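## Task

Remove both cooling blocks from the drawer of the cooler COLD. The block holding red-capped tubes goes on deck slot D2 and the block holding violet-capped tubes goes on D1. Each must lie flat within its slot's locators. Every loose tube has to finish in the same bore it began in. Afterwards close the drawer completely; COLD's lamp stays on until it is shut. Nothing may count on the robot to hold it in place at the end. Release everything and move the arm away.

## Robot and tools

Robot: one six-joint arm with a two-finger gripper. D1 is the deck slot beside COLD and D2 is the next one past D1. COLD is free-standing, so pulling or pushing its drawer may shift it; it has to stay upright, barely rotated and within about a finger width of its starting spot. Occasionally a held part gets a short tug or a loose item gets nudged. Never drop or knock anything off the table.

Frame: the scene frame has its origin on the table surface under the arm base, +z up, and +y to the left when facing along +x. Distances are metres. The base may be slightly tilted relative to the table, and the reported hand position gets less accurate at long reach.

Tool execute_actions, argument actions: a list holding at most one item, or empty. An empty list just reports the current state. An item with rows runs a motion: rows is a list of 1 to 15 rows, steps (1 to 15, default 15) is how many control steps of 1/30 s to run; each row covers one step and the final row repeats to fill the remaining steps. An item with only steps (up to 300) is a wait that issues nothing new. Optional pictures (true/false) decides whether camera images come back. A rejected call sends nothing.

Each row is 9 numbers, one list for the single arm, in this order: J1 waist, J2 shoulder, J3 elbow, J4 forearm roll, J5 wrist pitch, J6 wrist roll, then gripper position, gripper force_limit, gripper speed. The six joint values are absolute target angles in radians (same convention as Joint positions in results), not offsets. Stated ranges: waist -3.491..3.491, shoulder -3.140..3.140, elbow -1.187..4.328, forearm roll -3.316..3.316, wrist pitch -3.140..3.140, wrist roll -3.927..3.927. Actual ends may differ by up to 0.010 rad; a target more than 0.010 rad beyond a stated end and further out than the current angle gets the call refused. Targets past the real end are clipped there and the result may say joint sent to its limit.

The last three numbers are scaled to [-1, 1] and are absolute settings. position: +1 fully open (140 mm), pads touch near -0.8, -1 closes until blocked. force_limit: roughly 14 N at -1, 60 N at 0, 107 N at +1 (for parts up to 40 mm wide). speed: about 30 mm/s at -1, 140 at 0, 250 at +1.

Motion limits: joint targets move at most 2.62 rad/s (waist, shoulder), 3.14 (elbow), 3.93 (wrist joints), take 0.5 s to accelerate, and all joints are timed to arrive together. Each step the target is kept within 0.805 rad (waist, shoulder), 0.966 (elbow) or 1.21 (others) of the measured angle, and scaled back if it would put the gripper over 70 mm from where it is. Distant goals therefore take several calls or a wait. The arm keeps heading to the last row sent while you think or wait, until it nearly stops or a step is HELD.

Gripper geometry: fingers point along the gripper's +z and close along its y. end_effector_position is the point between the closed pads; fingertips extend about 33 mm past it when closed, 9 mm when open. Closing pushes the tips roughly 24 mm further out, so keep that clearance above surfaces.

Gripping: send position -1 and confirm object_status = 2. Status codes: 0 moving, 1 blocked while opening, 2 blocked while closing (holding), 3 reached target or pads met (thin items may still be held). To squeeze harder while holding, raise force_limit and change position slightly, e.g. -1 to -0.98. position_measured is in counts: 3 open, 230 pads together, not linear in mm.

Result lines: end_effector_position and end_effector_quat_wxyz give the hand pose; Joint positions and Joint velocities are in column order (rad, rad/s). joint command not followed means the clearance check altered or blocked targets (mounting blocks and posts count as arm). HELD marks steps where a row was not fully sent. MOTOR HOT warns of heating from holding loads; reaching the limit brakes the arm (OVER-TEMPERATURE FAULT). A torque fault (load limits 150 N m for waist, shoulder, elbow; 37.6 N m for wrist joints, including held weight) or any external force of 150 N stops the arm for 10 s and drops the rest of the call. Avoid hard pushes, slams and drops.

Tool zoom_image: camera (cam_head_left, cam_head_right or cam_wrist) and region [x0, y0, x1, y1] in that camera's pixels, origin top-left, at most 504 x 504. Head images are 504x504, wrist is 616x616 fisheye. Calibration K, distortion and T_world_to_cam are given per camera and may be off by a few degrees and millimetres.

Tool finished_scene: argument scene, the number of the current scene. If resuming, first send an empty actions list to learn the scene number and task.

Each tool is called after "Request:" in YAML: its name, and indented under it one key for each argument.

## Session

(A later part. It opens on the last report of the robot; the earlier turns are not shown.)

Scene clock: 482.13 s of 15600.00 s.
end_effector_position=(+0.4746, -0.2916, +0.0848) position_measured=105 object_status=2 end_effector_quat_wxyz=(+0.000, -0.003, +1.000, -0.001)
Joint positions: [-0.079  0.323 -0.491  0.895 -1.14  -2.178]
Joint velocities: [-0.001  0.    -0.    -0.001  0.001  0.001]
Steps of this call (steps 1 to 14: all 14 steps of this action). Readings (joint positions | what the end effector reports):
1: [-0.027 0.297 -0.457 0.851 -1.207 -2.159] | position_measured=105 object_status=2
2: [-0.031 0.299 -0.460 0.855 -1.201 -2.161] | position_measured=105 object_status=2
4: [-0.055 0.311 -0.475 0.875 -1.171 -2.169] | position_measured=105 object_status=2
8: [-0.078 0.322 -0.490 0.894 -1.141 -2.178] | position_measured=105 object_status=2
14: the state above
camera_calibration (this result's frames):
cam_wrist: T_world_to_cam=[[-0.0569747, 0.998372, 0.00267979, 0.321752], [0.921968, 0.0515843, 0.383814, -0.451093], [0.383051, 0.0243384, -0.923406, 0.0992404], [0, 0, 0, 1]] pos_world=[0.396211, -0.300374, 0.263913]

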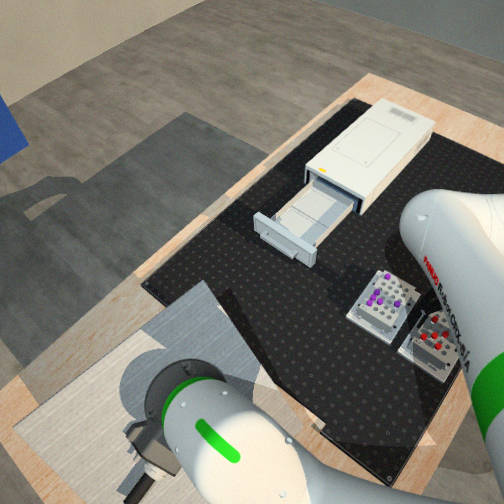

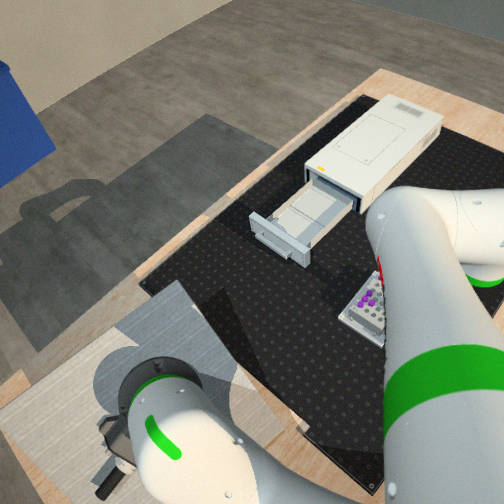

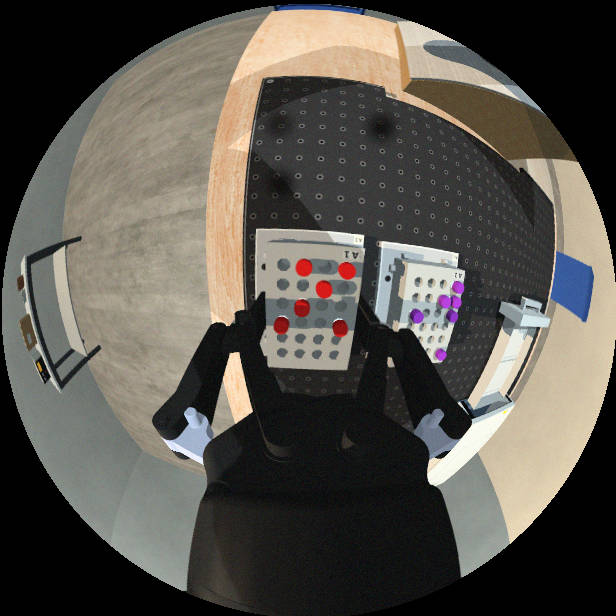

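Request:
execute_actions:
  actions:
    - {"rows":[[-0.0865,0.3241,-0.4764,0.8968,-1.141,-2.163,-1,0.5,-1]],"steps":12}

Request:
zoom_image:
  camera: "cam_wrist"
  region: [230, 200, 400, 320]

Scene clock: 491.20 s of 15600.00 s.
end_effector_position=(+0.4789, -0.2976, +0.0859) position_measured=105 object_status=2 end_effector_quat_wxyz=(+0.002, -0.003, +1.000, -0.001)
Joint positions: [-0.086  0.324 -0.476  0.897 -1.141 -2.163]
Joint velocities: [-0.    -0.001  0.001  0.001  0.    -0.   ]
Steps of this call (steps 1 to 15: the robot went on to your last target; steps 16 to 90: nothing new was sent; then 5.67 s passed at rest; steps 91 to 102: all 12 steps of this action). Readings (joint positions | what the end effector reports):
91: [-0.079 0.323 -0.491 0.895 -1.140 -2.178] | position_measured=105 object_status=2
92: [-0.081 0.323 -0.487 0.895 -1.140 -2.174] | position_measured=105 object_status=2
94: [-0.085 0.324 -0.479 0.897 -1.141 -2.166] | position_measured=105 object_status=2
98: [-0.086 0.324 -0.477 0.897 -1.141 -2.163] | position_measured=105 object_status=2
102: the state above
camera_calibration (this result's frames):
cam_wrist: T_world_to_cam=[[-0.0581718, 0.998304, 0.00231055, 0.32854], [0.920546, 0.052745, 0.387057, -0.454432], [0.386279, 0.0246428, -0.922053, 0.0971731], [0, 0, 0, 1]] pos_world=[0.399901, -0.306408, 0.264731]

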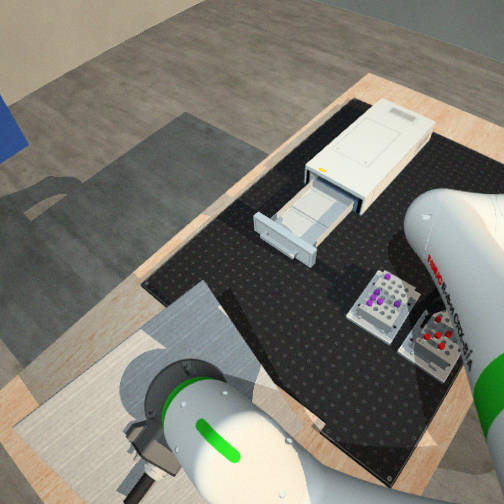

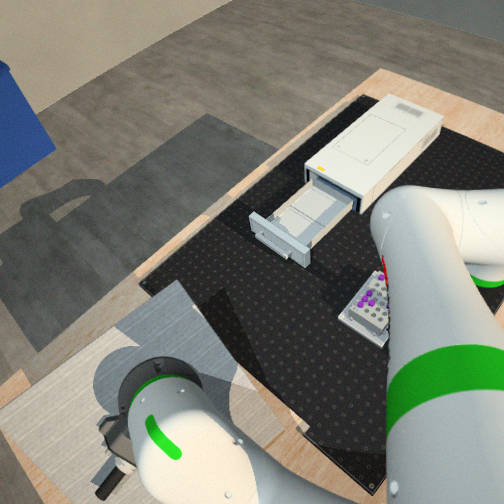

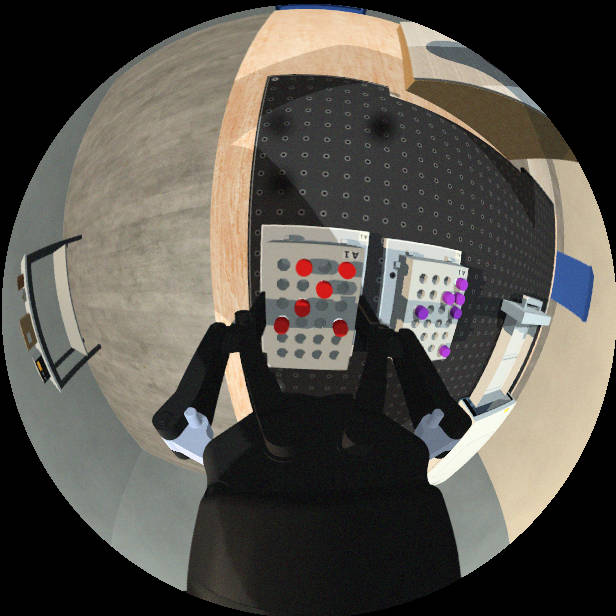

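Region (230, 200, 400, 320) of cam_wrist's 616x616 image, scaled by 2.965, with more detail than that image has; it fills the top 356 rows of this view, and the rest is white.

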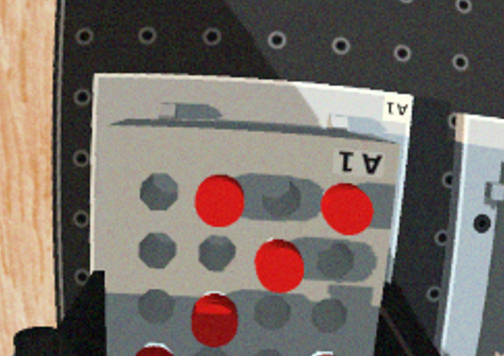

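Request:
execute_actions:
  actions:
    - {"rows":[[-0.0973,0.3347,-0.477,0.9062,-1.1268,-2.180,-1,0.5,-1]],"steps":12}

Request:
zoom_image:
  camera: "cam_wrist"
  region: [230, 200, 400, 320]

Scene clock: 500.90 s of 15600.00 s.
end_effector_position=(+0.4812, -0.2968, +0.0794) position_measured=105 object_status=2 end_effector_quat_wxyz=(+0.002, +0.003, +1.000, -0.001)
Joint positions: [-0.097  0.335 -0.477  0.906 -1.127 -2.18 ]
Joint velocities: [-0.     0.001 -0.001 -0.     0.    -0.001]
Steps of this call (steps 1 to 15: the robot went on to your last target; steps 16 to 90: nothing new was sent; then 6.30 s passed at rest; steps 91 to 102: all 12 steps of this action). Readings (joint positions | what the end effector reports):
91: [-0.087 0.324 -0.476 0.897 -1.141 -2.163] | position_measured=105 object_status=2
92: [-0.090 0.327 -0.476 0.900 -1.137 -2.168] | position_measured=105 object_status=2
94: [-0.095 0.333 -0.476 0.904 -1.129 -2.177] | position_measured=105 object_status=2
98: [-0.097 0.335 -0.477 0.906 -1.127 -2.180] | position_measured=105 object_status=2
102: the state above
camera_calibration (this result's frames):
cam_wrist: T_world_to_cam=[[-0.0455753, 0.998955, 0.00334299, 0.321973], [0.920703, 0.0407063, 0.388135, -0.457812], [0.387594, 0.0207673, -0.921596, 0.0884531], [0, 0, 0, 1]] pos_world=[0.401899, -0.304837, 0.258135]

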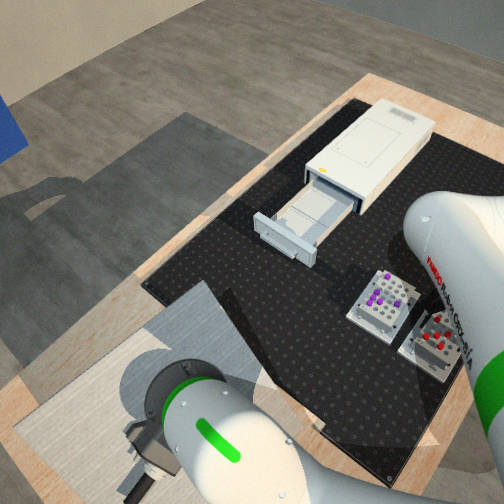

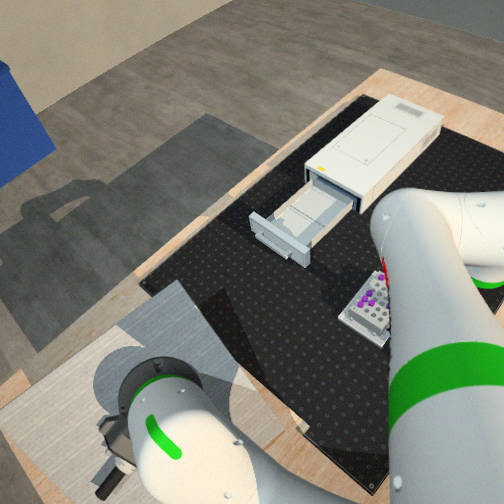

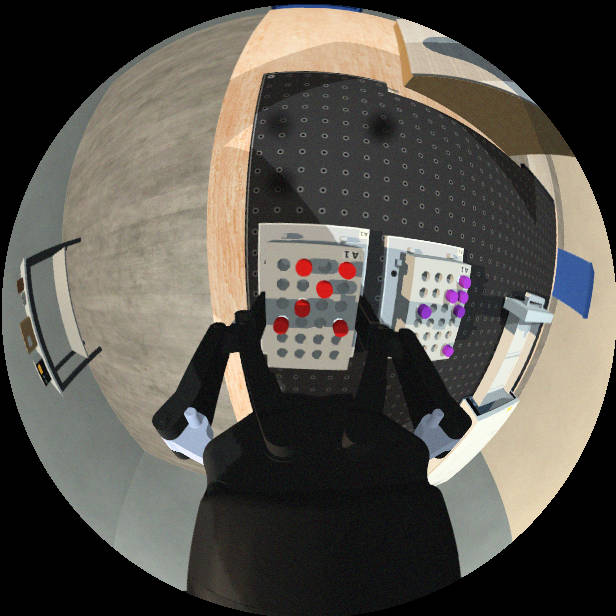

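Region (230, 200, 400, 320) of cam_wrist's 616x616 image, scaled by 2.965, with more detail than that image has; it fills the top 356 rows of this view, and the rest is white.

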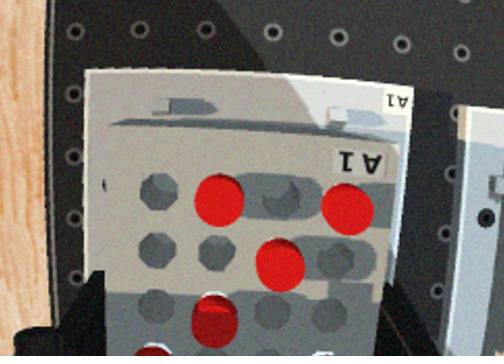

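Request:
execute_actions:
  actions:
    - {"rows":[[-0.1059,0.3384,-0.4825,0.9129,-1.1167,-2.184,-1,0.5,-1]],"steps":12}

Request:
zoom_image:
  camera: "cam_wrist"
  region: [230, 200, 400, 320]

Scene clock: 507.90 s of 15600.00 s.
end_effector_position=(+0.4803, -0.2965, +0.0742) position_measured=105 object_status=2 end_effector_quat_wxyz=(+0.002, +0.003, +1.000, -0.000)
Joint positions: [-0.106  0.338 -0.483  0.913 -1.117 -2.184]
Joint velocities: [-0.     0.    -0.     0.001  0.    -0.001]
Steps of this call (steps 1 to 15: the robot went on to your last target; steps 16 to 90: nothing new was sent; then 3.60 s passed at rest; steps 91 to 102: all 12 steps of this action). Readings (joint positions | what the end effector reports):
91: [-0.098 0.335 -0.477 0.907 -1.126 -2.180] | position_measured=105 object_status=2
92: [-0.100 0.336 -0.479 0.909 -1.123 -2.181] | position_measured=105 object_status=2
94: [-0.104 0.338 -0.482 0.912 -1.119 -2.183] | position_measured=105 object_status=2
98: [-0.106 0.338 -0.482 0.913 -1.117 -2.184] | position_measured=105 object_status=2
102: the state above
camera_calibration (this result's frames):
cam_wrist: T_world_to_cam=[[-0.0450742, 0.998975, 0.00422652, 0.321361], [0.921094, 0.0399216, 0.387289, -0.455334], [0.386723, 0.0213498, -0.921949, 0.0846106], [0, 0, 0, 1]] pos_world=[0.401169, -0.30466, 0.252994]

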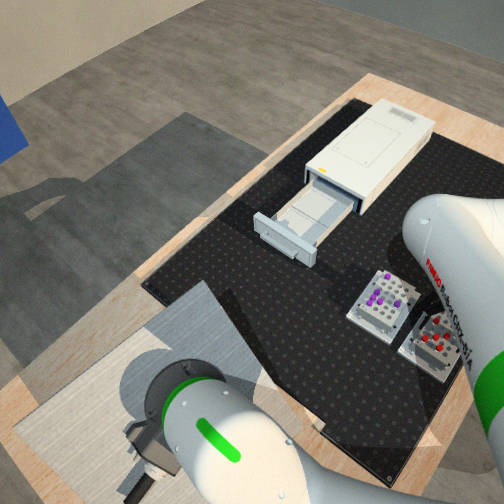

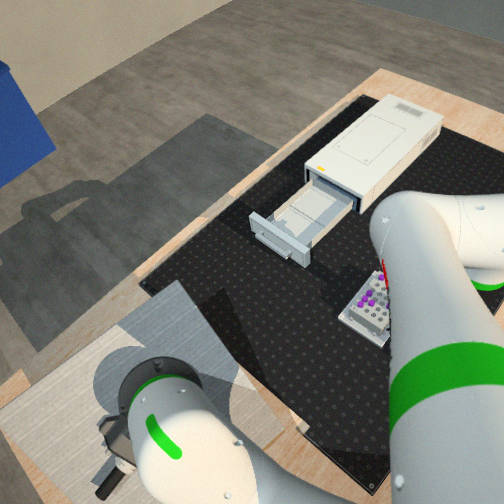

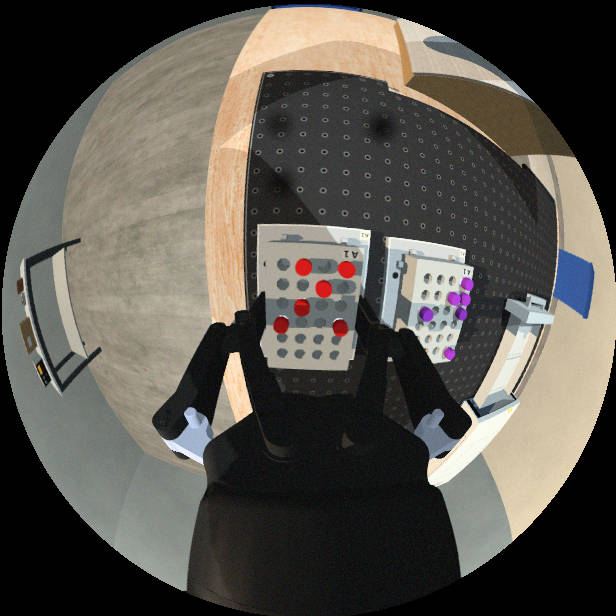

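Region (230, 200, 400, 320) of cam_wrist's 616x616 image, scaled by 2.965, with more detail than that image has; it fills the top 356 rows of this view, and the rest is white.

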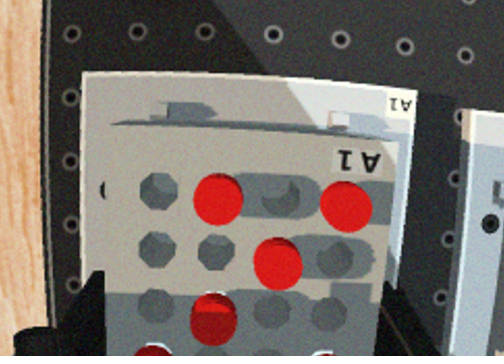

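Request:
execute_actions:
  actions:
    - {"rows":[[-0.1092,0.3393,-0.4835,0.9149,-1.1137,-2.184,-1,0.5,-1]],"steps":8}
  pictures: false

Request:
execute_actions:
  actions:
    - {"rows":[[-0.1092,0.3393,-0.4835,0.9149,-1.1137,-2.184,0.37,0.5,-1]],"steps":15}
  pictures: false

Request:
execute_actions:
  actions:
    - {"steps":8}

Request:
zoom_image:
  camera: "cam_wrist"
  region: [230, 200, 400, 320]

Scene clock: 515.90 s of 15600.00 s.
end_effector_position=(+0.4802, -0.2969, +0.0726) position_measured=105 object_status=2 end_effector_quat_wxyz=(+0.002, +0.003, +1.000, -0.000)
Joint positions: [-0.109  0.339 -0.484  0.915 -1.114 -2.184]
Joint velocities: [-0.001 -0.    -0.     0.001  0.001  0.001]
Steps of this call (steps 1 to 15: the robot went on to your last target; steps 16 to 90: nothing new was sent; then 4.73 s passed at rest; steps 91 to 98: all 8 steps of this action). Readings (joint positions | what the end effector reports):
91: [-0.106 0.338 -0.483 0.913 -1.117 -2.184] | position_measured=105 object_status=2
92: [-0.107 0.339 -0.483 0.914 -1.116 -2.184] | position_measured=105 object_status=2
94: [-0.109 0.339 -0.483 0.914 -1.114 -2.184] | position_measured=105 object_status=2
98: the state above

Scene clock: 516.40 s of 15600.00 s.
end_effector_position=(+0.4801, -0.2969, +0.0725) position_measured=83 object_status=0 end_effector_quat_wxyz=(+0.002, +0.003, +1.000, -0.000)
Joint positions: [-0.109  0.339 -0.484  0.915 -1.114 -2.184]
Joint velocities: [ 0.     0.     0.    -0.002 -0.    -0.   ]
Steps of this call (steps 1 to 15: all 15 steps of this action). Readings (joint positions | what the end effector reports):
1: [-0.109 0.339 -0.484 0.915 -1.114 -2.184] | position_measured=105 object_status=0
2: [-0.109 0.339 -0.484 0.915 -1.114 -2.184] | position_measured=105 object_status=0
4: [-0.109 0.339 -0.484 0.915 -1.113 -2.184] | position_measured=101 object_status=0
8: [-0.109 0.339 -0.484 0.915 -1.113 -2.184] | position_measured=94 object_status=0
15: the state above

Scene clock: 516.67 s of 15600.00 s.
end_effector_position=(+0.4801, -0.2969, +0.0726) position_measured=82 object_status=3 end_effector_quat_wxyz=(+0.002, +0.003, +1.000, -0.000)
Joint positions: [-0.109  0.339 -0.484  0.915 -1.114 -2.184]
Joint velocities: [ 0.    -0.001 -0.     0.     0.     0.001]
Steps of this call (steps 1 to 8: the robot went on to your last target). Readings (joint positions | what the end effector reports):
1: [-0.109 0.339 -0.484 0.915 -1.114 -2.184] | position_measured=82 object_status=0
2: [-0.109 0.339 -0.484 0.915 -1.114 -2.184] | position_measured=82 object_status=0
4: [-0.109 0.339 -0.484 0.915 -1.114 -2.184] | position_measured=82 object_status=0
8: the state above
camera_calibration (this result's frames):
cam_wrist: T_world_to_cam=[[-0.0449031, 0.99898, 0.00465538, 0.321612], [0.921198, 0.0396031, 0.387074, -0.454636], [0.386495, 0.0216693, -0.922037, 0.0834236], [0, 0, 0, 1]] pos_world=[0.401008, -0.305087, 0.2514]

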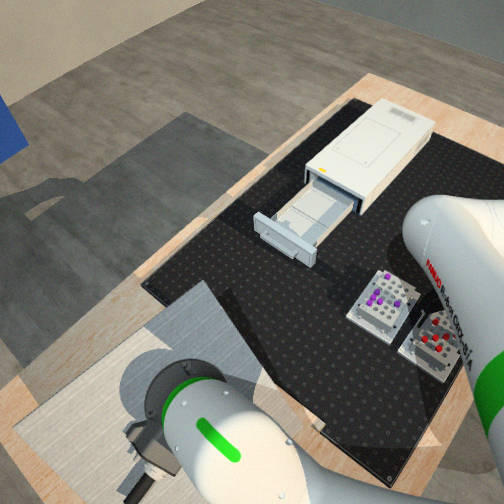

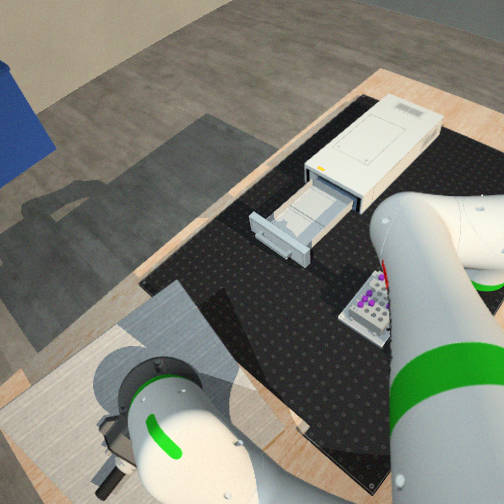

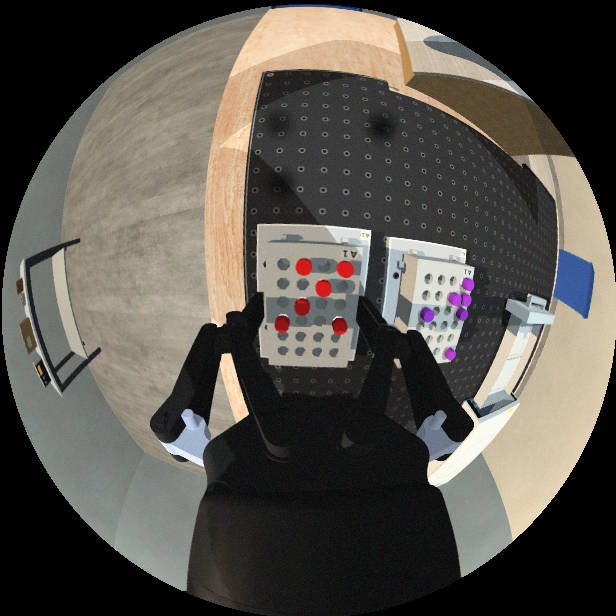

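Region (230, 200, 400, 320) of cam_wrist's 616x616 image, scaled by 2.965, with more detail than that image has; it fills the top 356 rows of this view, and the rest is white.

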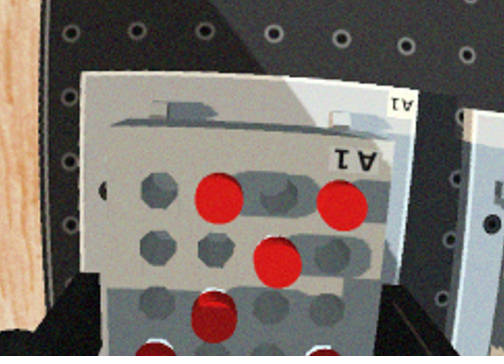

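Request:
execute_actions:
  actions:
    - {"rows":[[-0.033,0.301,-0.441,0.852,-1.208,-2.157,0.37,0.5,0]],"steps":8}
  pictures: false

Request:
execute_actions:
  actions:
    - {"rows":[[0.053,0.258,-0.405,0.783,-1.31,-2.13,0.37,0.5,0]],"steps":9}
  pictures: false

Request:
execute_actions:
  actions:
    - {"rows":[[0.697,0.872,-0.348,0.491,-1.086,-1.209,-0.85,0,0]],"steps":15}
  pictures: false

Request:
execute_actions:
  actions:
    - {"steps":36}

Request:
zoom_image:
  camera: "cam_head_right"
  region: [330, 250, 500, 400]

Scene clock: 526.00 s of 15600.00 s.
end_effector_position=(+0.4811, -0.2981, +0.1171) position_measured=82 object_status=3 end_effector_quat_wxyz=(+0.002, +0.004, +1.000, -0.002)
Joint positions: [-0.035  0.302 -0.442  0.854 -1.205 -2.158]
Joint velocities: [ 0.068 -0.033  0.037 -0.059 -0.086  0.024]
Steps of this call (steps 1 to 15: the robot went on to your last target; steps 16 to 90: nothing new was sent; then 6.07 s passed at rest; steps 91 to 98: all 8 steps of this action). Readings (joint positions | what the end effector reports):
91: [-0.109 0.339 -0.483 0.915 -1.114 -2.184] | position_measured=82 object_status=3
92: [-0.105 0.337 -0.481 0.911 -1.119 -2.182] | position_measured=82 object_status=3
94: [-0.080 0.325 -0.467 0.890 -1.150 -2.174] | position_measured=82 object_status=3
98: the state above

Scene clock: 526.30 s of 15600.00 s.
end_effector_position=(+0.4729, -0.2917, +0.1651) position_measured=82 object_status=3 end_effector_quat_wxyz=(-0.000, -0.001, +1.000, +0.002)
Joint positions: [ 0.052  0.258 -0.405  0.784 -1.309 -2.13 ]
Joint velocities: [ 0.023 -0.009  0.008 -0.024 -0.033  0.009]
Steps of this call (steps 1 to 9: all 9 steps of this action). Readings (joint positions | what the end effector reports):
1: [-0.033 0.301 -0.441 0.852 -1.207 -2.157] | position_measured=82 object_status=3
2: [-0.029 0.299 -0.439 0.848 -1.213 -2.156] | position_measured=82 object_status=3
4: [-0.003 0.286 -0.428 0.827 -1.244 -2.147] | position_measured=82 object_status=3
8: [0.050 0.259 -0.406 0.786 -1.306 -2.131] | position_measured=82 object_status=3
9: the state above

Scene clock: 526.80 s of 15600.00 s.
end_effector_position=(+0.5018, -0.1028, +0.1746) position_measured=186 object_status=0 end_effector_quat_wxyz=(+0.017, -0.305, +0.952, +0.021)
Joint positions: [ 0.294  0.488 -0.384  0.674 -1.225 -1.785]
Joint velocities: [ 0.574  0.547  0.05  -0.26   0.197  0.816]
Steps of this call (steps 1 to 15: all 15 steps of this action). Readings (joint positions | what the end effector reports):
1: [0.053 0.258 -0.405 0.783 -1.309 -2.130] | position_measured=82 object_status=0
2: [0.057 0.262 -0.405 0.781 -1.308 -2.124] | position_measured=87 object_status=0
4: [0.083 0.286 -0.402 0.769 -1.298 -2.087] | position_measured=102 object_status=0
8: [0.161 0.361 -0.395 0.734 -1.271 -1.976] | position_measured=133 object_status=0
15: the state above

Scene clock: 528.00 s of 15600.00 s.
end_effector_position=(+0.4188, +0.1572, +0.1511) position_measured=233 object_status=3 end_effector_quat_wxyz=(-0.008, +0.714, -0.700, -0.001)
Joint positions: [ 0.697  0.872 -0.348  0.491 -1.086 -1.209]
Joint velocities: [ 0.    -0.    -0.    -0.    -0.    -0.001]
Steps of this call (steps 1 to 36: the robot went on to your last target). Readings (joint positions | what the end effector reports):
1: [0.314 0.506 -0.382 0.665 -1.218 -1.757] | position_measured=193 object_status=0
2: [0.333 0.525 -0.380 0.656 -1.212 -1.729] | position_measured=201 object_status=0
4: [0.373 0.563 -0.377 0.638 -1.198 -1.673] | position_measured=216 object_status=0
8: [0.454 0.640 -0.370 0.601 -1.170 -1.557] | position_measured=233 object_status=0
36: the state above
camera_calibration (this result's frames):
cam_wrist: T_world_to_cam=[[-0.997429, -0.0714588, -0.00536954, 0.433602], [-0.0677645, 0.916184, 0.394987, -0.171374], [-0.0233058, 0.394336, -0.918671, 0.282229], [0, 0, 0, 1]] pos_world=[0.427452, 0.0767015, 0.329294]

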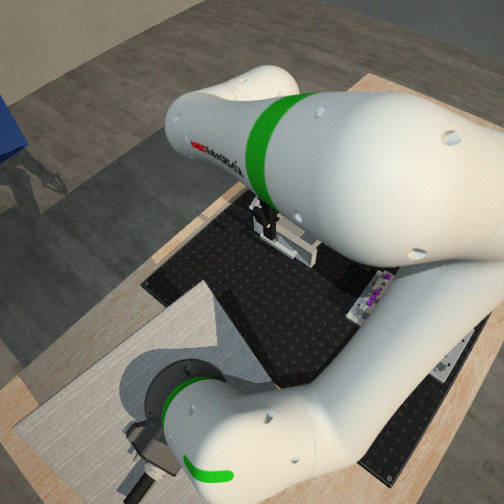

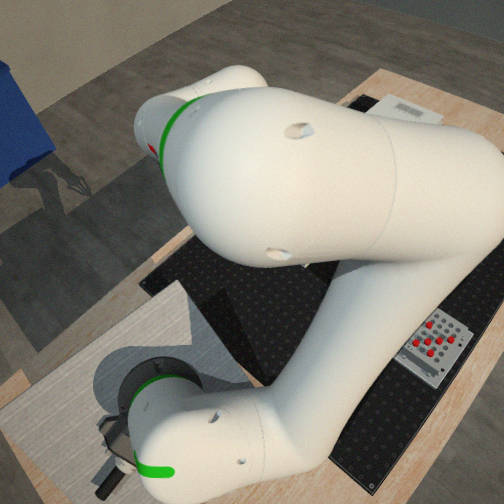

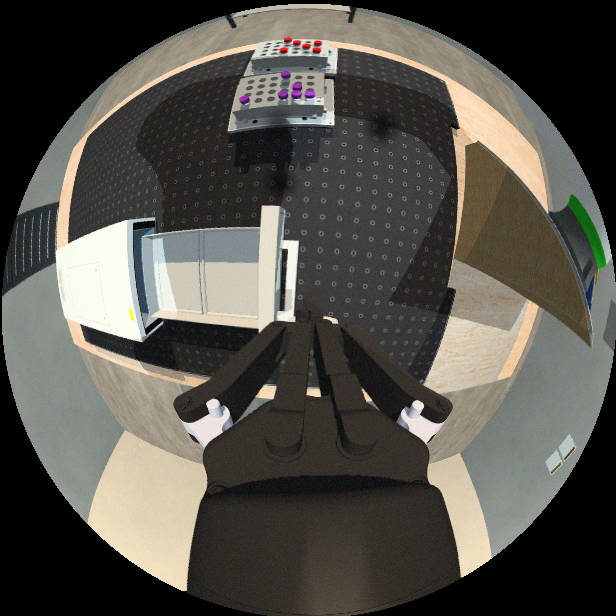

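Region (330, 250, 500, 400) of cam_head_right's 504x504 image, scaled by 2.965, with more detail than that image has; it fills the top 445 rows of this view, and the rest is white.

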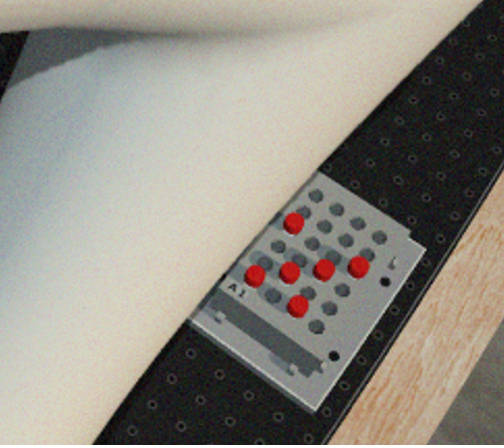

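Request:
execute_actions:
  actions:
    - {"rows":[[0.6114,0.950,-0.4425,0.6124,-0.9433,-1.311,-0.85,0,0]],"steps":15}
  pictures: false

Request:
execute_actions:
  actions:
    - {"rows":[[0.5978,0.9609,-0.4166,0.618,-0.9534,-1.297,-0.85,0,0],[0.5978,0.9609,-0.4166,0.618,-0.9534,-1.297,-0.85,0,0],[0.5978,0.9609,-0.4166,0.618,-0.9534,-1.297,-0.85,0,0],[0.5978,0.9609,-0.4166,0.618,-0.9534,-1.297,-0.85,0,0],[0.591,0.9664,-0.4037,0.6207,-0.9585,-1.290,-0.85,0,0],[0.591,0.9664,-0.4037,0.6207,-0.9585,-1.290,-0.85,0,0],[0.591,0.9664,-0.4037,0.6207,-0.9585,-1.290,-0.85,0,0],[0.5843,0.9718,-0.3908,0.6235,-0.9636,-1.2835,-0.85,0,0],[0.5843,0.9718,-0.3908,0.6235,-0.9636,-1.2835,-0.85,0,0],[0.5843,0.9718,-0.3908,0.6235,-0.9636,-1.2835,-0.85,0,0],[0.5775,0.9773,-0.3779,0.6263,-0.9687,-1.2766,-0.85,0,0],[0.5775,0.9773,-0.3779,0.6263,-0.9687,-1.2766,-0.85,0,0],[0.5775,0.9773,-0.3779,0.6263,-0.9687,-1.2766,-0.85,0,0],[0.5707,0.9827,-0.365,0.629,-0.9737,-1.27,-0.85,0,0]],"steps":15}
  pictures: false

Request:
execute_actions:
  actions:
    - {"rows":[[0.5572,0.9936,-0.3391,0.6346,-0.9838,-1.256,-0.85,0,0]],"steps":5}
  pictures: false

Request:
execute_actions:
  actions:
    - {"rows":[[0.5302,1.0155,-0.2873,0.6456,-1.004,-1.2285,-0.85,0,0]],"steps":6}
  pictures: false

Request:
execute_actions:
  actions:
    - {"rows":[[0.5031,1.0373,-0.2356,0.6567,-1.0243,-1.201,-0.85,0,0]],"steps":6}
  pictures: false

Request:
execute_actions:
  actions:
    - {"rows":[[0.4822,1.0627,-0.1764,0.6615,-1.0462,-1.1707,-0.85,0,0]],"steps":6}
  pictures: false

Request:
execute_actions:
  actions:
    - {"rows":[[0.4613,1.0881,-0.1172,0.6663,-1.0681,-1.1405,-0.85,0,0]],"steps":6}
  pictures: false

Request:
execute_actions:
  actions:
    - {"rows":[[0.4405,1.1135,-0.0581,0.6712,-1.09,-1.110,-0.85,0,0]],"steps":6}
  pictures: false

Request:
execute_actions:
  actions:
    - {"rows":[[0.4196,1.1389,0.0011,0.676,-1.112,-1.080,-0.85,0,0]],"steps":6}
  pictures: false

Request:
execute_actions:
  actions:
    - {"rows":[[0.4038,1.1727,0.0748,0.6764,-1.1383,-1.046,-0.85,0,0]],"steps":6}
  pictures: false

Request:
execute_actions:
  actions:
    - {"rows":[[0.3959,1.1896,0.1116,0.6766,-1.1514,-1.029,-0.85,0,0]],"steps":6}
  pictures: false

Request:
execute_actions:
  actions:
    - {"rows":[[0.388,1.2065,0.1485,0.6768,-1.1645,-1.012,-0.85,0,0]],"steps":12}

Scene clock: 562.60 s of 15600.00 s.
end_effector_position=(+0.4148, +0.1504, +0.0737) position_measured=233 object_status=3 end_effector_quat_wxyz=(+0.000, +0.707, -0.707, +0.000)
Joint positions: [ 0.611  0.95  -0.442  0.612 -0.943 -1.311]
Joint velocities: [-0.001  0.001 -0.001  0.001  0.001 -0.001]
Steps of this call (steps 1 to 15: the robot went on to your last target; steps 16 to 90: nothing new was sent; then 31.10 s passed at rest; steps 91 to 105: all 15 steps of this action). Readings (joint positions | what the end effector reports):
91: [0.697 0.872 -0.348 0.491 -1.085 -1.209] | position_measured=233 object_status=3
92: [0.694 0.875 -0.352 0.497 -1.079 -1.213] | position_measured=233 object_status=3
94: [0.671 0.896 -0.377 0.529 -1.041 -1.240] | position_measured=233 object_status=3
98: [0.617 0.945 -0.437 0.605 -0.952 -1.305] | position_measured=233 object_status=3
105: the state above

Scene clock: 563.10 s of 15600.00 s.
end_effector_position=(+0.4407, +0.1530, +0.0745) position_measured=233 object_status=3 end_effector_quat_wxyz=(-0.000, +0.707, -0.707, -0.000)
Joint positions: [ 0.576  0.978 -0.375  0.627 -0.97  -1.275]
Joint velocities: [-0.084  0.066  0.155  0.038 -0.058  0.08 ]
Steps of this call (steps 1 to 15: all 15 steps of this action). Readings (joint positions | what the end effector reports):
1: [0.611 0.950 -0.442 0.612 -0.943 -1.311] | position_measured=233 object_status=3
2: [0.609 0.952 -0.438 0.613 -0.946 -1.308] | position_measured=233 object_status=3
4: [0.601 0.958 -0.423 0.617 -0.951 -1.301] | position_measured=233 object_status=3
8: [0.592 0.965 -0.406 0.620 -0.958 -1.291] | position_measured=233 object_status=3
15: the state above

Scene clock: 563.27 s of 15600.00 s.
end_effector_position=(+0.4538, +0.1536, +0.0748) position_measured=233 object_status=3 end_effector_quat_wxyz=(-0.001, +0.707, -0.707, -0.000)
Joint positions: [ 0.559  0.992 -0.342  0.634 -0.982 -1.258]
Joint velocities: [-0.038  0.031  0.074  0.013 -0.029  0.04 ]
Steps of this call (steps 1 to 5: all 5 steps of this action). Readings (joint positions | what the end effector reports):
1: [0.573 0.981 -0.370 0.628 -0.972 -1.273] | position_measured=233 object_status=3
2: [0.569 0.984 -0.362 0.630 -0.975 -1.268] | position_measured=233 object_status=3
4: [0.561 0.991 -0.346 0.633 -0.981 -1.260] | position_measured=233 object_status=3
5: the state above

Scene clock: 563.47 s of 15600.00 s.
end_effector_position=(+0.4737, +0.1535, +0.0745) position_measured=233 object_status=3 end_effector_quat_wxyz=(-0.000, +0.707, -0.707, -0.000)
Joint positions: [ 0.532  1.014 -0.291  0.645 -1.002 -1.231]
Joint velocities: [-0.057  0.048  0.112  0.023 -0.044  0.059]
Steps of this call (steps 1 to 6: all 6 steps of this action). Readings (joint positions | what the end effector reports):
1: [0.558 0.993 -0.340 0.634 -0.983 -1.257] | position_measured=233 object_status=3
2: [0.555 0.996 -0.334 0.635 -0.986 -1.253] | position_measured=233 object_status=3
4: [0.541 1.007 -0.307 0.642 -0.996 -1.239] | position_measured=233 object_status=3
6: the state above

Scene clock: 563.67 s of 15600.00 s.
end_effector_position=(+0.4938, +0.1520, +0.0737) position_measured=233 object_status=3 end_effector_quat_wxyz=(+0.000, +0.707, -0.707, +0.000)
Joint positions: [ 0.505  1.036 -0.239  0.656 -1.023 -1.203]
Joint velocities: [-0.057  0.047  0.112  0.023 -0.043  0.059]
Steps of this call (steps 1 to 6: all 6 steps of this action). Readings (joint positions | what the end effector reports):
1: [0.531 1.015 -0.288 0.645 -1.004 -1.229] | position_measured=233 object_status=3
2: [0.528 1.018 -0.282 0.647 -1.006 -1.226] | position_measured=233 object_status=3
4: [0.514 1.029 -0.256 0.653 -1.016 -1.212] | position_measured=233 object_status=3
6: the state above

Scene clock: 563.87 s of 15600.00 s.
end_effector_position=(+0.5138, +0.1529, +0.0743) position_measured=233 object_status=3 end_effector_quat_wxyz=(-0.000, +0.707, -0.707, +0.000)
Joint positions: [ 0.484  1.06  -0.182  0.661 -1.044 -1.173]
Joint velocities: [-0.056  0.07   0.16   0.01  -0.06   0.08 ]
Steps of this call (steps 1 to 6: all 6 steps of this action). Readings (joint positions | what the end effector reports):
1: [0.504 1.037 -0.237 0.656 -1.024 -1.202] | position_measured=233 object_status=3
2: [0.501 1.040 -0.230 0.657 -1.026 -1.198] | position_measured=233 object_status=3
4: [0.491 1.052 -0.202 0.660 -1.037 -1.184] | position_measured=233 object_status=3
6: the state above

Scene clock: 564.07 s of 15600.00 s.
end_effector_position=(+0.5339, +0.1531, +0.0747) position_measured=233 object_status=3 end_effector_quat_wxyz=(-0.001, +0.707, -0.707, +0.000)
Joint positions: [ 0.463  1.086 -0.122  0.666 -1.066 -1.143]
Joint velocities: [-0.054  0.067  0.153  0.01  -0.057  0.078]
Steps of this call (steps 1 to 6: all 6 steps of this action). Readings (joint positions | what the end effector reports):
1: [0.483 1.062 -0.178 0.661 -1.046 -1.171] | position_measured=233 object_status=3
2: [0.480 1.065 -0.171 0.662 -1.048 -1.168] | position_measured=233 object_status=3
4: [0.470 1.078 -0.142 0.664 -1.059 -1.153] | position_measured=233 object_status=3
6: the state above

Scene clock: 564.27 s of 15600.00 s.
end_effector_position=(+0.5536, +0.1522, +0.0745) position_measured=233 object_status=3 end_effector_quat_wxyz=(-0.000, +0.707, -0.707, +0.000)
Joint positions: [ 0.442  1.111 -0.063  0.671 -1.088 -1.113]
Joint velocities: [-0.054  0.067  0.154  0.011 -0.057  0.078]
Steps of this call (steps 1 to 6: all 6 steps of this action). Readings (joint positions | what the end effector reports):
1: [0.462 1.088 -0.118 0.666 -1.068 -1.141] | position_measured=233 object_status=3
2: [0.459 1.090 -0.112 0.667 -1.070 -1.138] | position_measured=233 object_status=3
4: [0.449 1.103 -0.083 0.669 -1.081 -1.123] | position_measured=233 object_status=3
6: the state above

Scene clock: 564.47 s of 15600.00 s.
end_effector_position=(+0.5728, +0.1502, +0.0738) position_measured=233 object_status=3 end_effector_quat_wxyz=(-0.000, +0.706, -0.708, +0.000)
Joint positions: [ 0.421  1.137 -0.004  0.676 -1.11  -1.083]
Joint velocities: [-0.054  0.067  0.154  0.011 -0.057  0.078]
Steps of this call (steps 1 to 6: all 6 steps of this action). Readings (joint positions | what the end effector reports):
1: [0.441 1.113 -0.059 0.671 -1.089 -1.111] | position_measured=233 object_status=3
2: [0.439 1.116 -0.053 0.672 -1.092 -1.107] | position_measured=233 object_status=3
4: [0.428 1.128 -0.024 0.674 -1.103 -1.093] | position_measured=233 object_status=3
6: the state above

Scene clock: 564.67 s of 15600.00 s.
end_effector_position=(+0.5929, +0.1513, +0.0745) position_measured=233 object_status=3 end_effector_quat_wxyz=(-0.000, +0.707, -0.708, +0.000)
Joint positions: [ 0.406  1.168  0.066  0.676 -1.135 -1.05 ]
Joint velocities: [-0.054  0.118  0.256  0.001 -0.092  0.116]
Steps of this call (steps 1 to 6: all 6 steps of this action). Readings (joint positions | what the end effector reports):
1: [0.420 1.138 -0.000 0.676 -1.111 -1.081] | position_measured=233 object_status=3
2: [0.418 1.141 0.007 0.676 -1.114 -1.077] | position_measured=233 object_status=3
4: [0.411 1.156 0.038 0.676 -1.125 -1.063] | position_measured=233 object_status=3
6: the state above

Scene clock: 564.87 s of 15600.00 s.
end_effector_position=(+0.6050, +0.1518, +0.0747) position_measured=233 object_status=3 end_effector_quat_wxyz=(-0.000, +0.707, -0.708, +0.000)
Joint positions: [ 0.396  1.189  0.11   0.677 -1.151 -1.03 ]
Joint velocities: [-0.009  0.02   0.044 -0.001 -0.018  0.022]
Steps of this call (steps 1 to 6: all 6 steps of this action). Readings (joint positions | what the end effector reports):
1: [0.404 1.172 0.072 0.676 -1.137 -1.047] | position_measured=233 object_status=3
2: [0.403 1.176 0.081 0.676 -1.141 -1.043] | position_measured=233 object_status=3
4: [0.398 1.185 0.101 0.677 -1.148 -1.034] | position_measured=233 object_status=3
6: the state above

Scene clock: 565.27 s of 15600.00 s.
end_effector_position=(+0.6156, +0.1519, +0.0748) position_measured=233 object_status=3 end_effector_quat_wxyz=(-0.000, +0.707, -0.707, +0.001)
Joint positions: [ 0.388  1.206  0.148  0.677 -1.164 -1.012]
Joint velocities: [-0.     0.     0.001 -0.    -0.001  0.001]
Steps of this call (steps 1 to 12: all 12 steps of this action). Readings (joint positions | what the end effector reports):
1: [0.396 1.189 0.111 0.677 -1.151 -1.029] | position_measured=233 object_status=3
2: [0.395 1.192 0.117 0.677 -1.153 -1.027] | position_measured=233 object_status=3
4: [0.390 1.201 0.137 0.677 -1.160 -1.017] | position_measured=233 object_status=3
8: [0.388 1.206 0.148 0.677 -1.164 -1.012] | position_measured=233 object_status=3
12: the state above
camera_calibration (this result's frames):
cam_wrist: T_world_to_cam=[[-0.998722, -0.050369, 0.00408873, 0.625893], [-0.0449546, 0.922486, 0.383404, -0.137177], [-0.0230835, 0.38273, -0.923572, 0.220785], [0, 0, 0, 1]] pos_world=[0.624023, 0.0735689, 0.253946]

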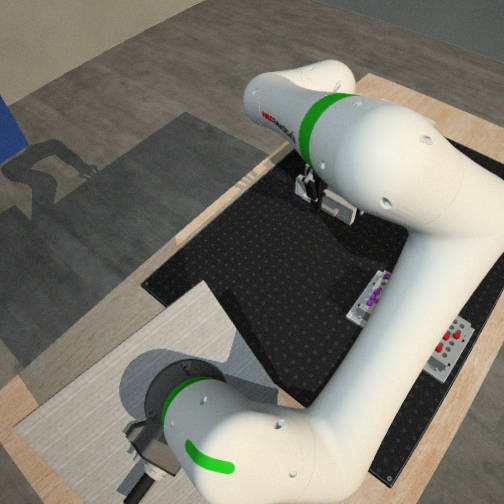

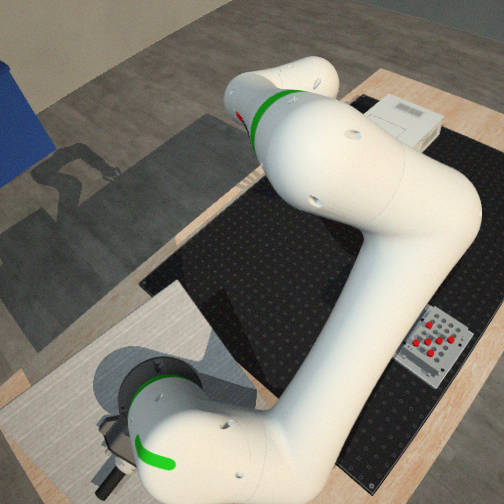

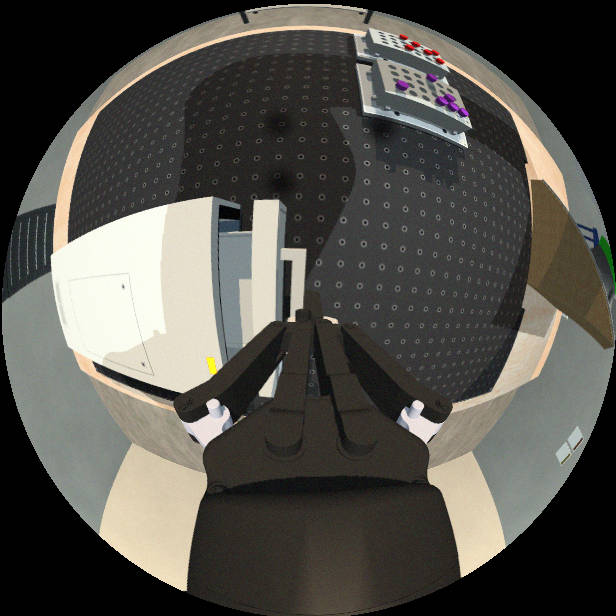

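Continue in ~5 mm steps to ≈.640.

Request:
execute_actions:
  actions:
    - {"rows":[[0.384,1.2149,0.1669,0.6769,-1.1711,-1.0035,-0.85,0,0],[0.384,1.2149,0.1669,0.6769,-1.1711,-1.0035,-0.85,0,0],[0.384,1.2149,0.1669,0.6769,-1.1711,-1.0035,-0.85,0,0],[0.384,1.2149,0.1669,0.6769,-1.1711,-1.0035,-0.85,0,0],[0.3801,1.2234,0.1853,0.677,-1.1776,-0.995,-0.85,0,0],[0.3801,1.2234,0.1853,0.677,-1.1776,-0.995,-0.85,0,0],[0.3801,1.2234,0.1853,0.677,-1.1776,-0.995,-0.85,0,0],[0.3801,1.2234,0.1853,0.677,-1.1776,-0.995,-0.85,0,0],[0.3761,1.2318,0.2037,0.6771,-1.1842,-0.9865,-0.85,0,0],[0.3761,1.2318,0.2037,0.6771,-1.1842,-0.9865,-0.85,0,0],[0.3761,1.2318,0.2037,0.6771,-1.1842,-0.9865,-0.85,0,0],[0.3761,1.2318,0.2037,0.6771,-1.1842,-0.9865,-0.85,0,0],[0.3722,1.2402,0.2221,0.6772,-1.1908,-0.978,-0.85,0,0]],"steps":15}
  pictures: false

Request:
execute_actions:
  actions:
    - {"rows":[[0.3722,1.2402,0.2221,0.6772,-1.1908,-0.978,-0.85,0,0],[0.3722,1.2402,0.2221,0.6772,-1.1908,-0.978,-0.85,0,0],[0.3682,1.2487,0.2405,0.6773,-1.1973,-0.9695,-0.85,0,0],[0.3682,1.2487,0.2405,0.6773,-1.1973,-0.9695,-0.85,0,0],[0.3682,1.2487,0.2405,0.6773,-1.1973,-0.9695,-0.85,0,0],[0.3682,1.2487,0.2405,0.6773,-1.1973,-0.9695,-0.85,0,0],[0.3682,1.2487,0.2405,0.6773,-1.1973,-0.9695,-0.85,0,0],[0.3662,1.2529,0.2497,0.6773,-1.2006,-0.9652,-0.85,0,0]],"steps":15}

Request:
zoom_image:
  camera: "cam_wrist"
  region: [200, 180, 340, 400]

Scene clock: 583.00 s of 15600.00 s.
end_effector_position=(+0.6328, +0.1515, +0.0746) position_measured=233 object_status=3 end_effector_quat_wxyz=(-0.000, +0.707, -0.707, +0.000)
Joint positions: [ 0.374  1.237  0.214  0.677 -1.188 -0.982]
Joint velocities: [-0.035  0.072  0.159  0.003 -0.055  0.071]
Steps of this call (steps 1 to 15: the robot went on to your last target; steps 16 to 90: nothing new was sent; then 14.23 s passed at rest; steps 91 to 105: all 15 steps of this action). Readings (joint positions | what the end effector reports):
91: [0.388 1.207 0.149 0.677 -1.165 -1.012] | position_measured=233 object_status=3
92: [0.387 1.209 0.153 0.677 -1.166 -1.010] | position_measured=233 object_status=3
94: [0.385 1.213 0.163 0.677 -1.170 -1.005] | position_measured=233 object_status=3
98: [0.381 1.222 0.181 0.677 -1.176 -0.997] | position_measured=233 object_status=3
105: the state above

Scene clock: 583.50 s of 15600.00 s.
end_effector_position=(+0.6419, +0.1510, +0.0743) position_measured=233 object_status=3 end_effector_quat_wxyz=(-0.000, +0.707, -0.707, +0.000)
Joint positions: [ 0.366  1.253  0.25   0.677 -1.201 -0.965]
Joint velocities: [-0.001  0.001  0.002  0.    -0.001  0.001]
Steps of this call (steps 1 to 15: all 15 steps of this action). Readings (joint positions | what the end effector reports):
1: [0.373 1.238 0.218 0.677 -1.189 -0.980] | position_measured=233 object_status=3
2: [0.373 1.239 0.220 0.677 -1.190 -0.979] | position_measured=233 object_status=3
4: [0.371 1.242 0.227 0.677 -1.193 -0.976] | position_measured=233 object_status=3
8: [0.368 1.248 0.240 0.677 -1.197 -0.970] | position_measured=233 object_status=3
15: the state above
camera_calibration (this result's frames):
cam_wrist: T_world_to_cam=[[-0.998718, -0.0503988, 0.00478823, 0.652104], [-0.044714, 0.922493, 0.383416, -0.135103], [-0.0237408, 0.38271, -0.923563, 0.221709], [0, 0, 0, 1]] pos_world=[0.65049, 0.0726463, 0.253441]

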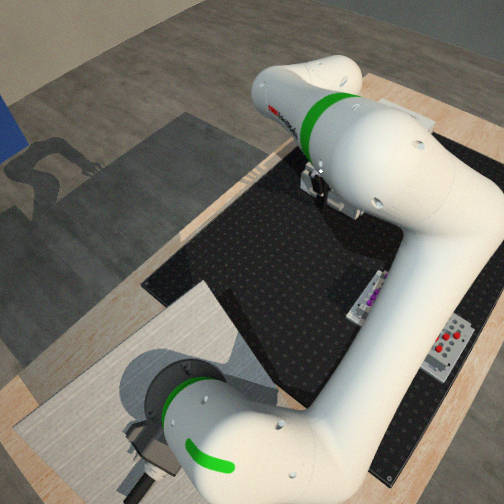

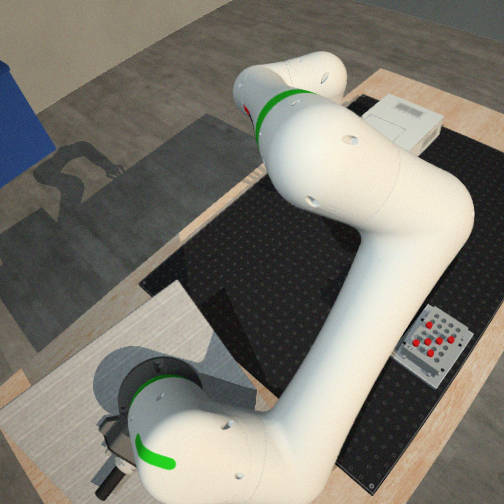

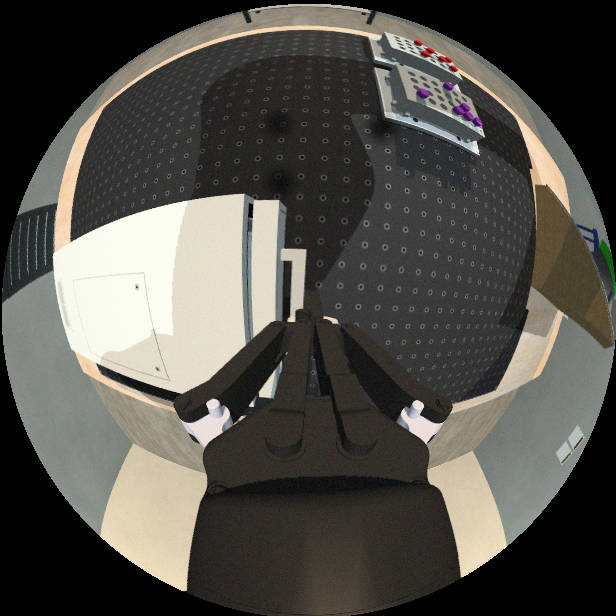

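Region (200, 180, 340, 400) of cam_wrist's 616x616 image, scaled by 2.291, with more detail than that image has; it fills the left 321 columns of this view, and the rest is white.

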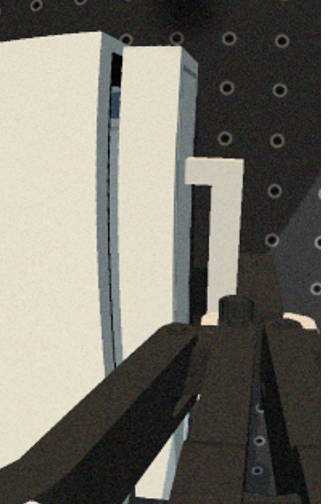

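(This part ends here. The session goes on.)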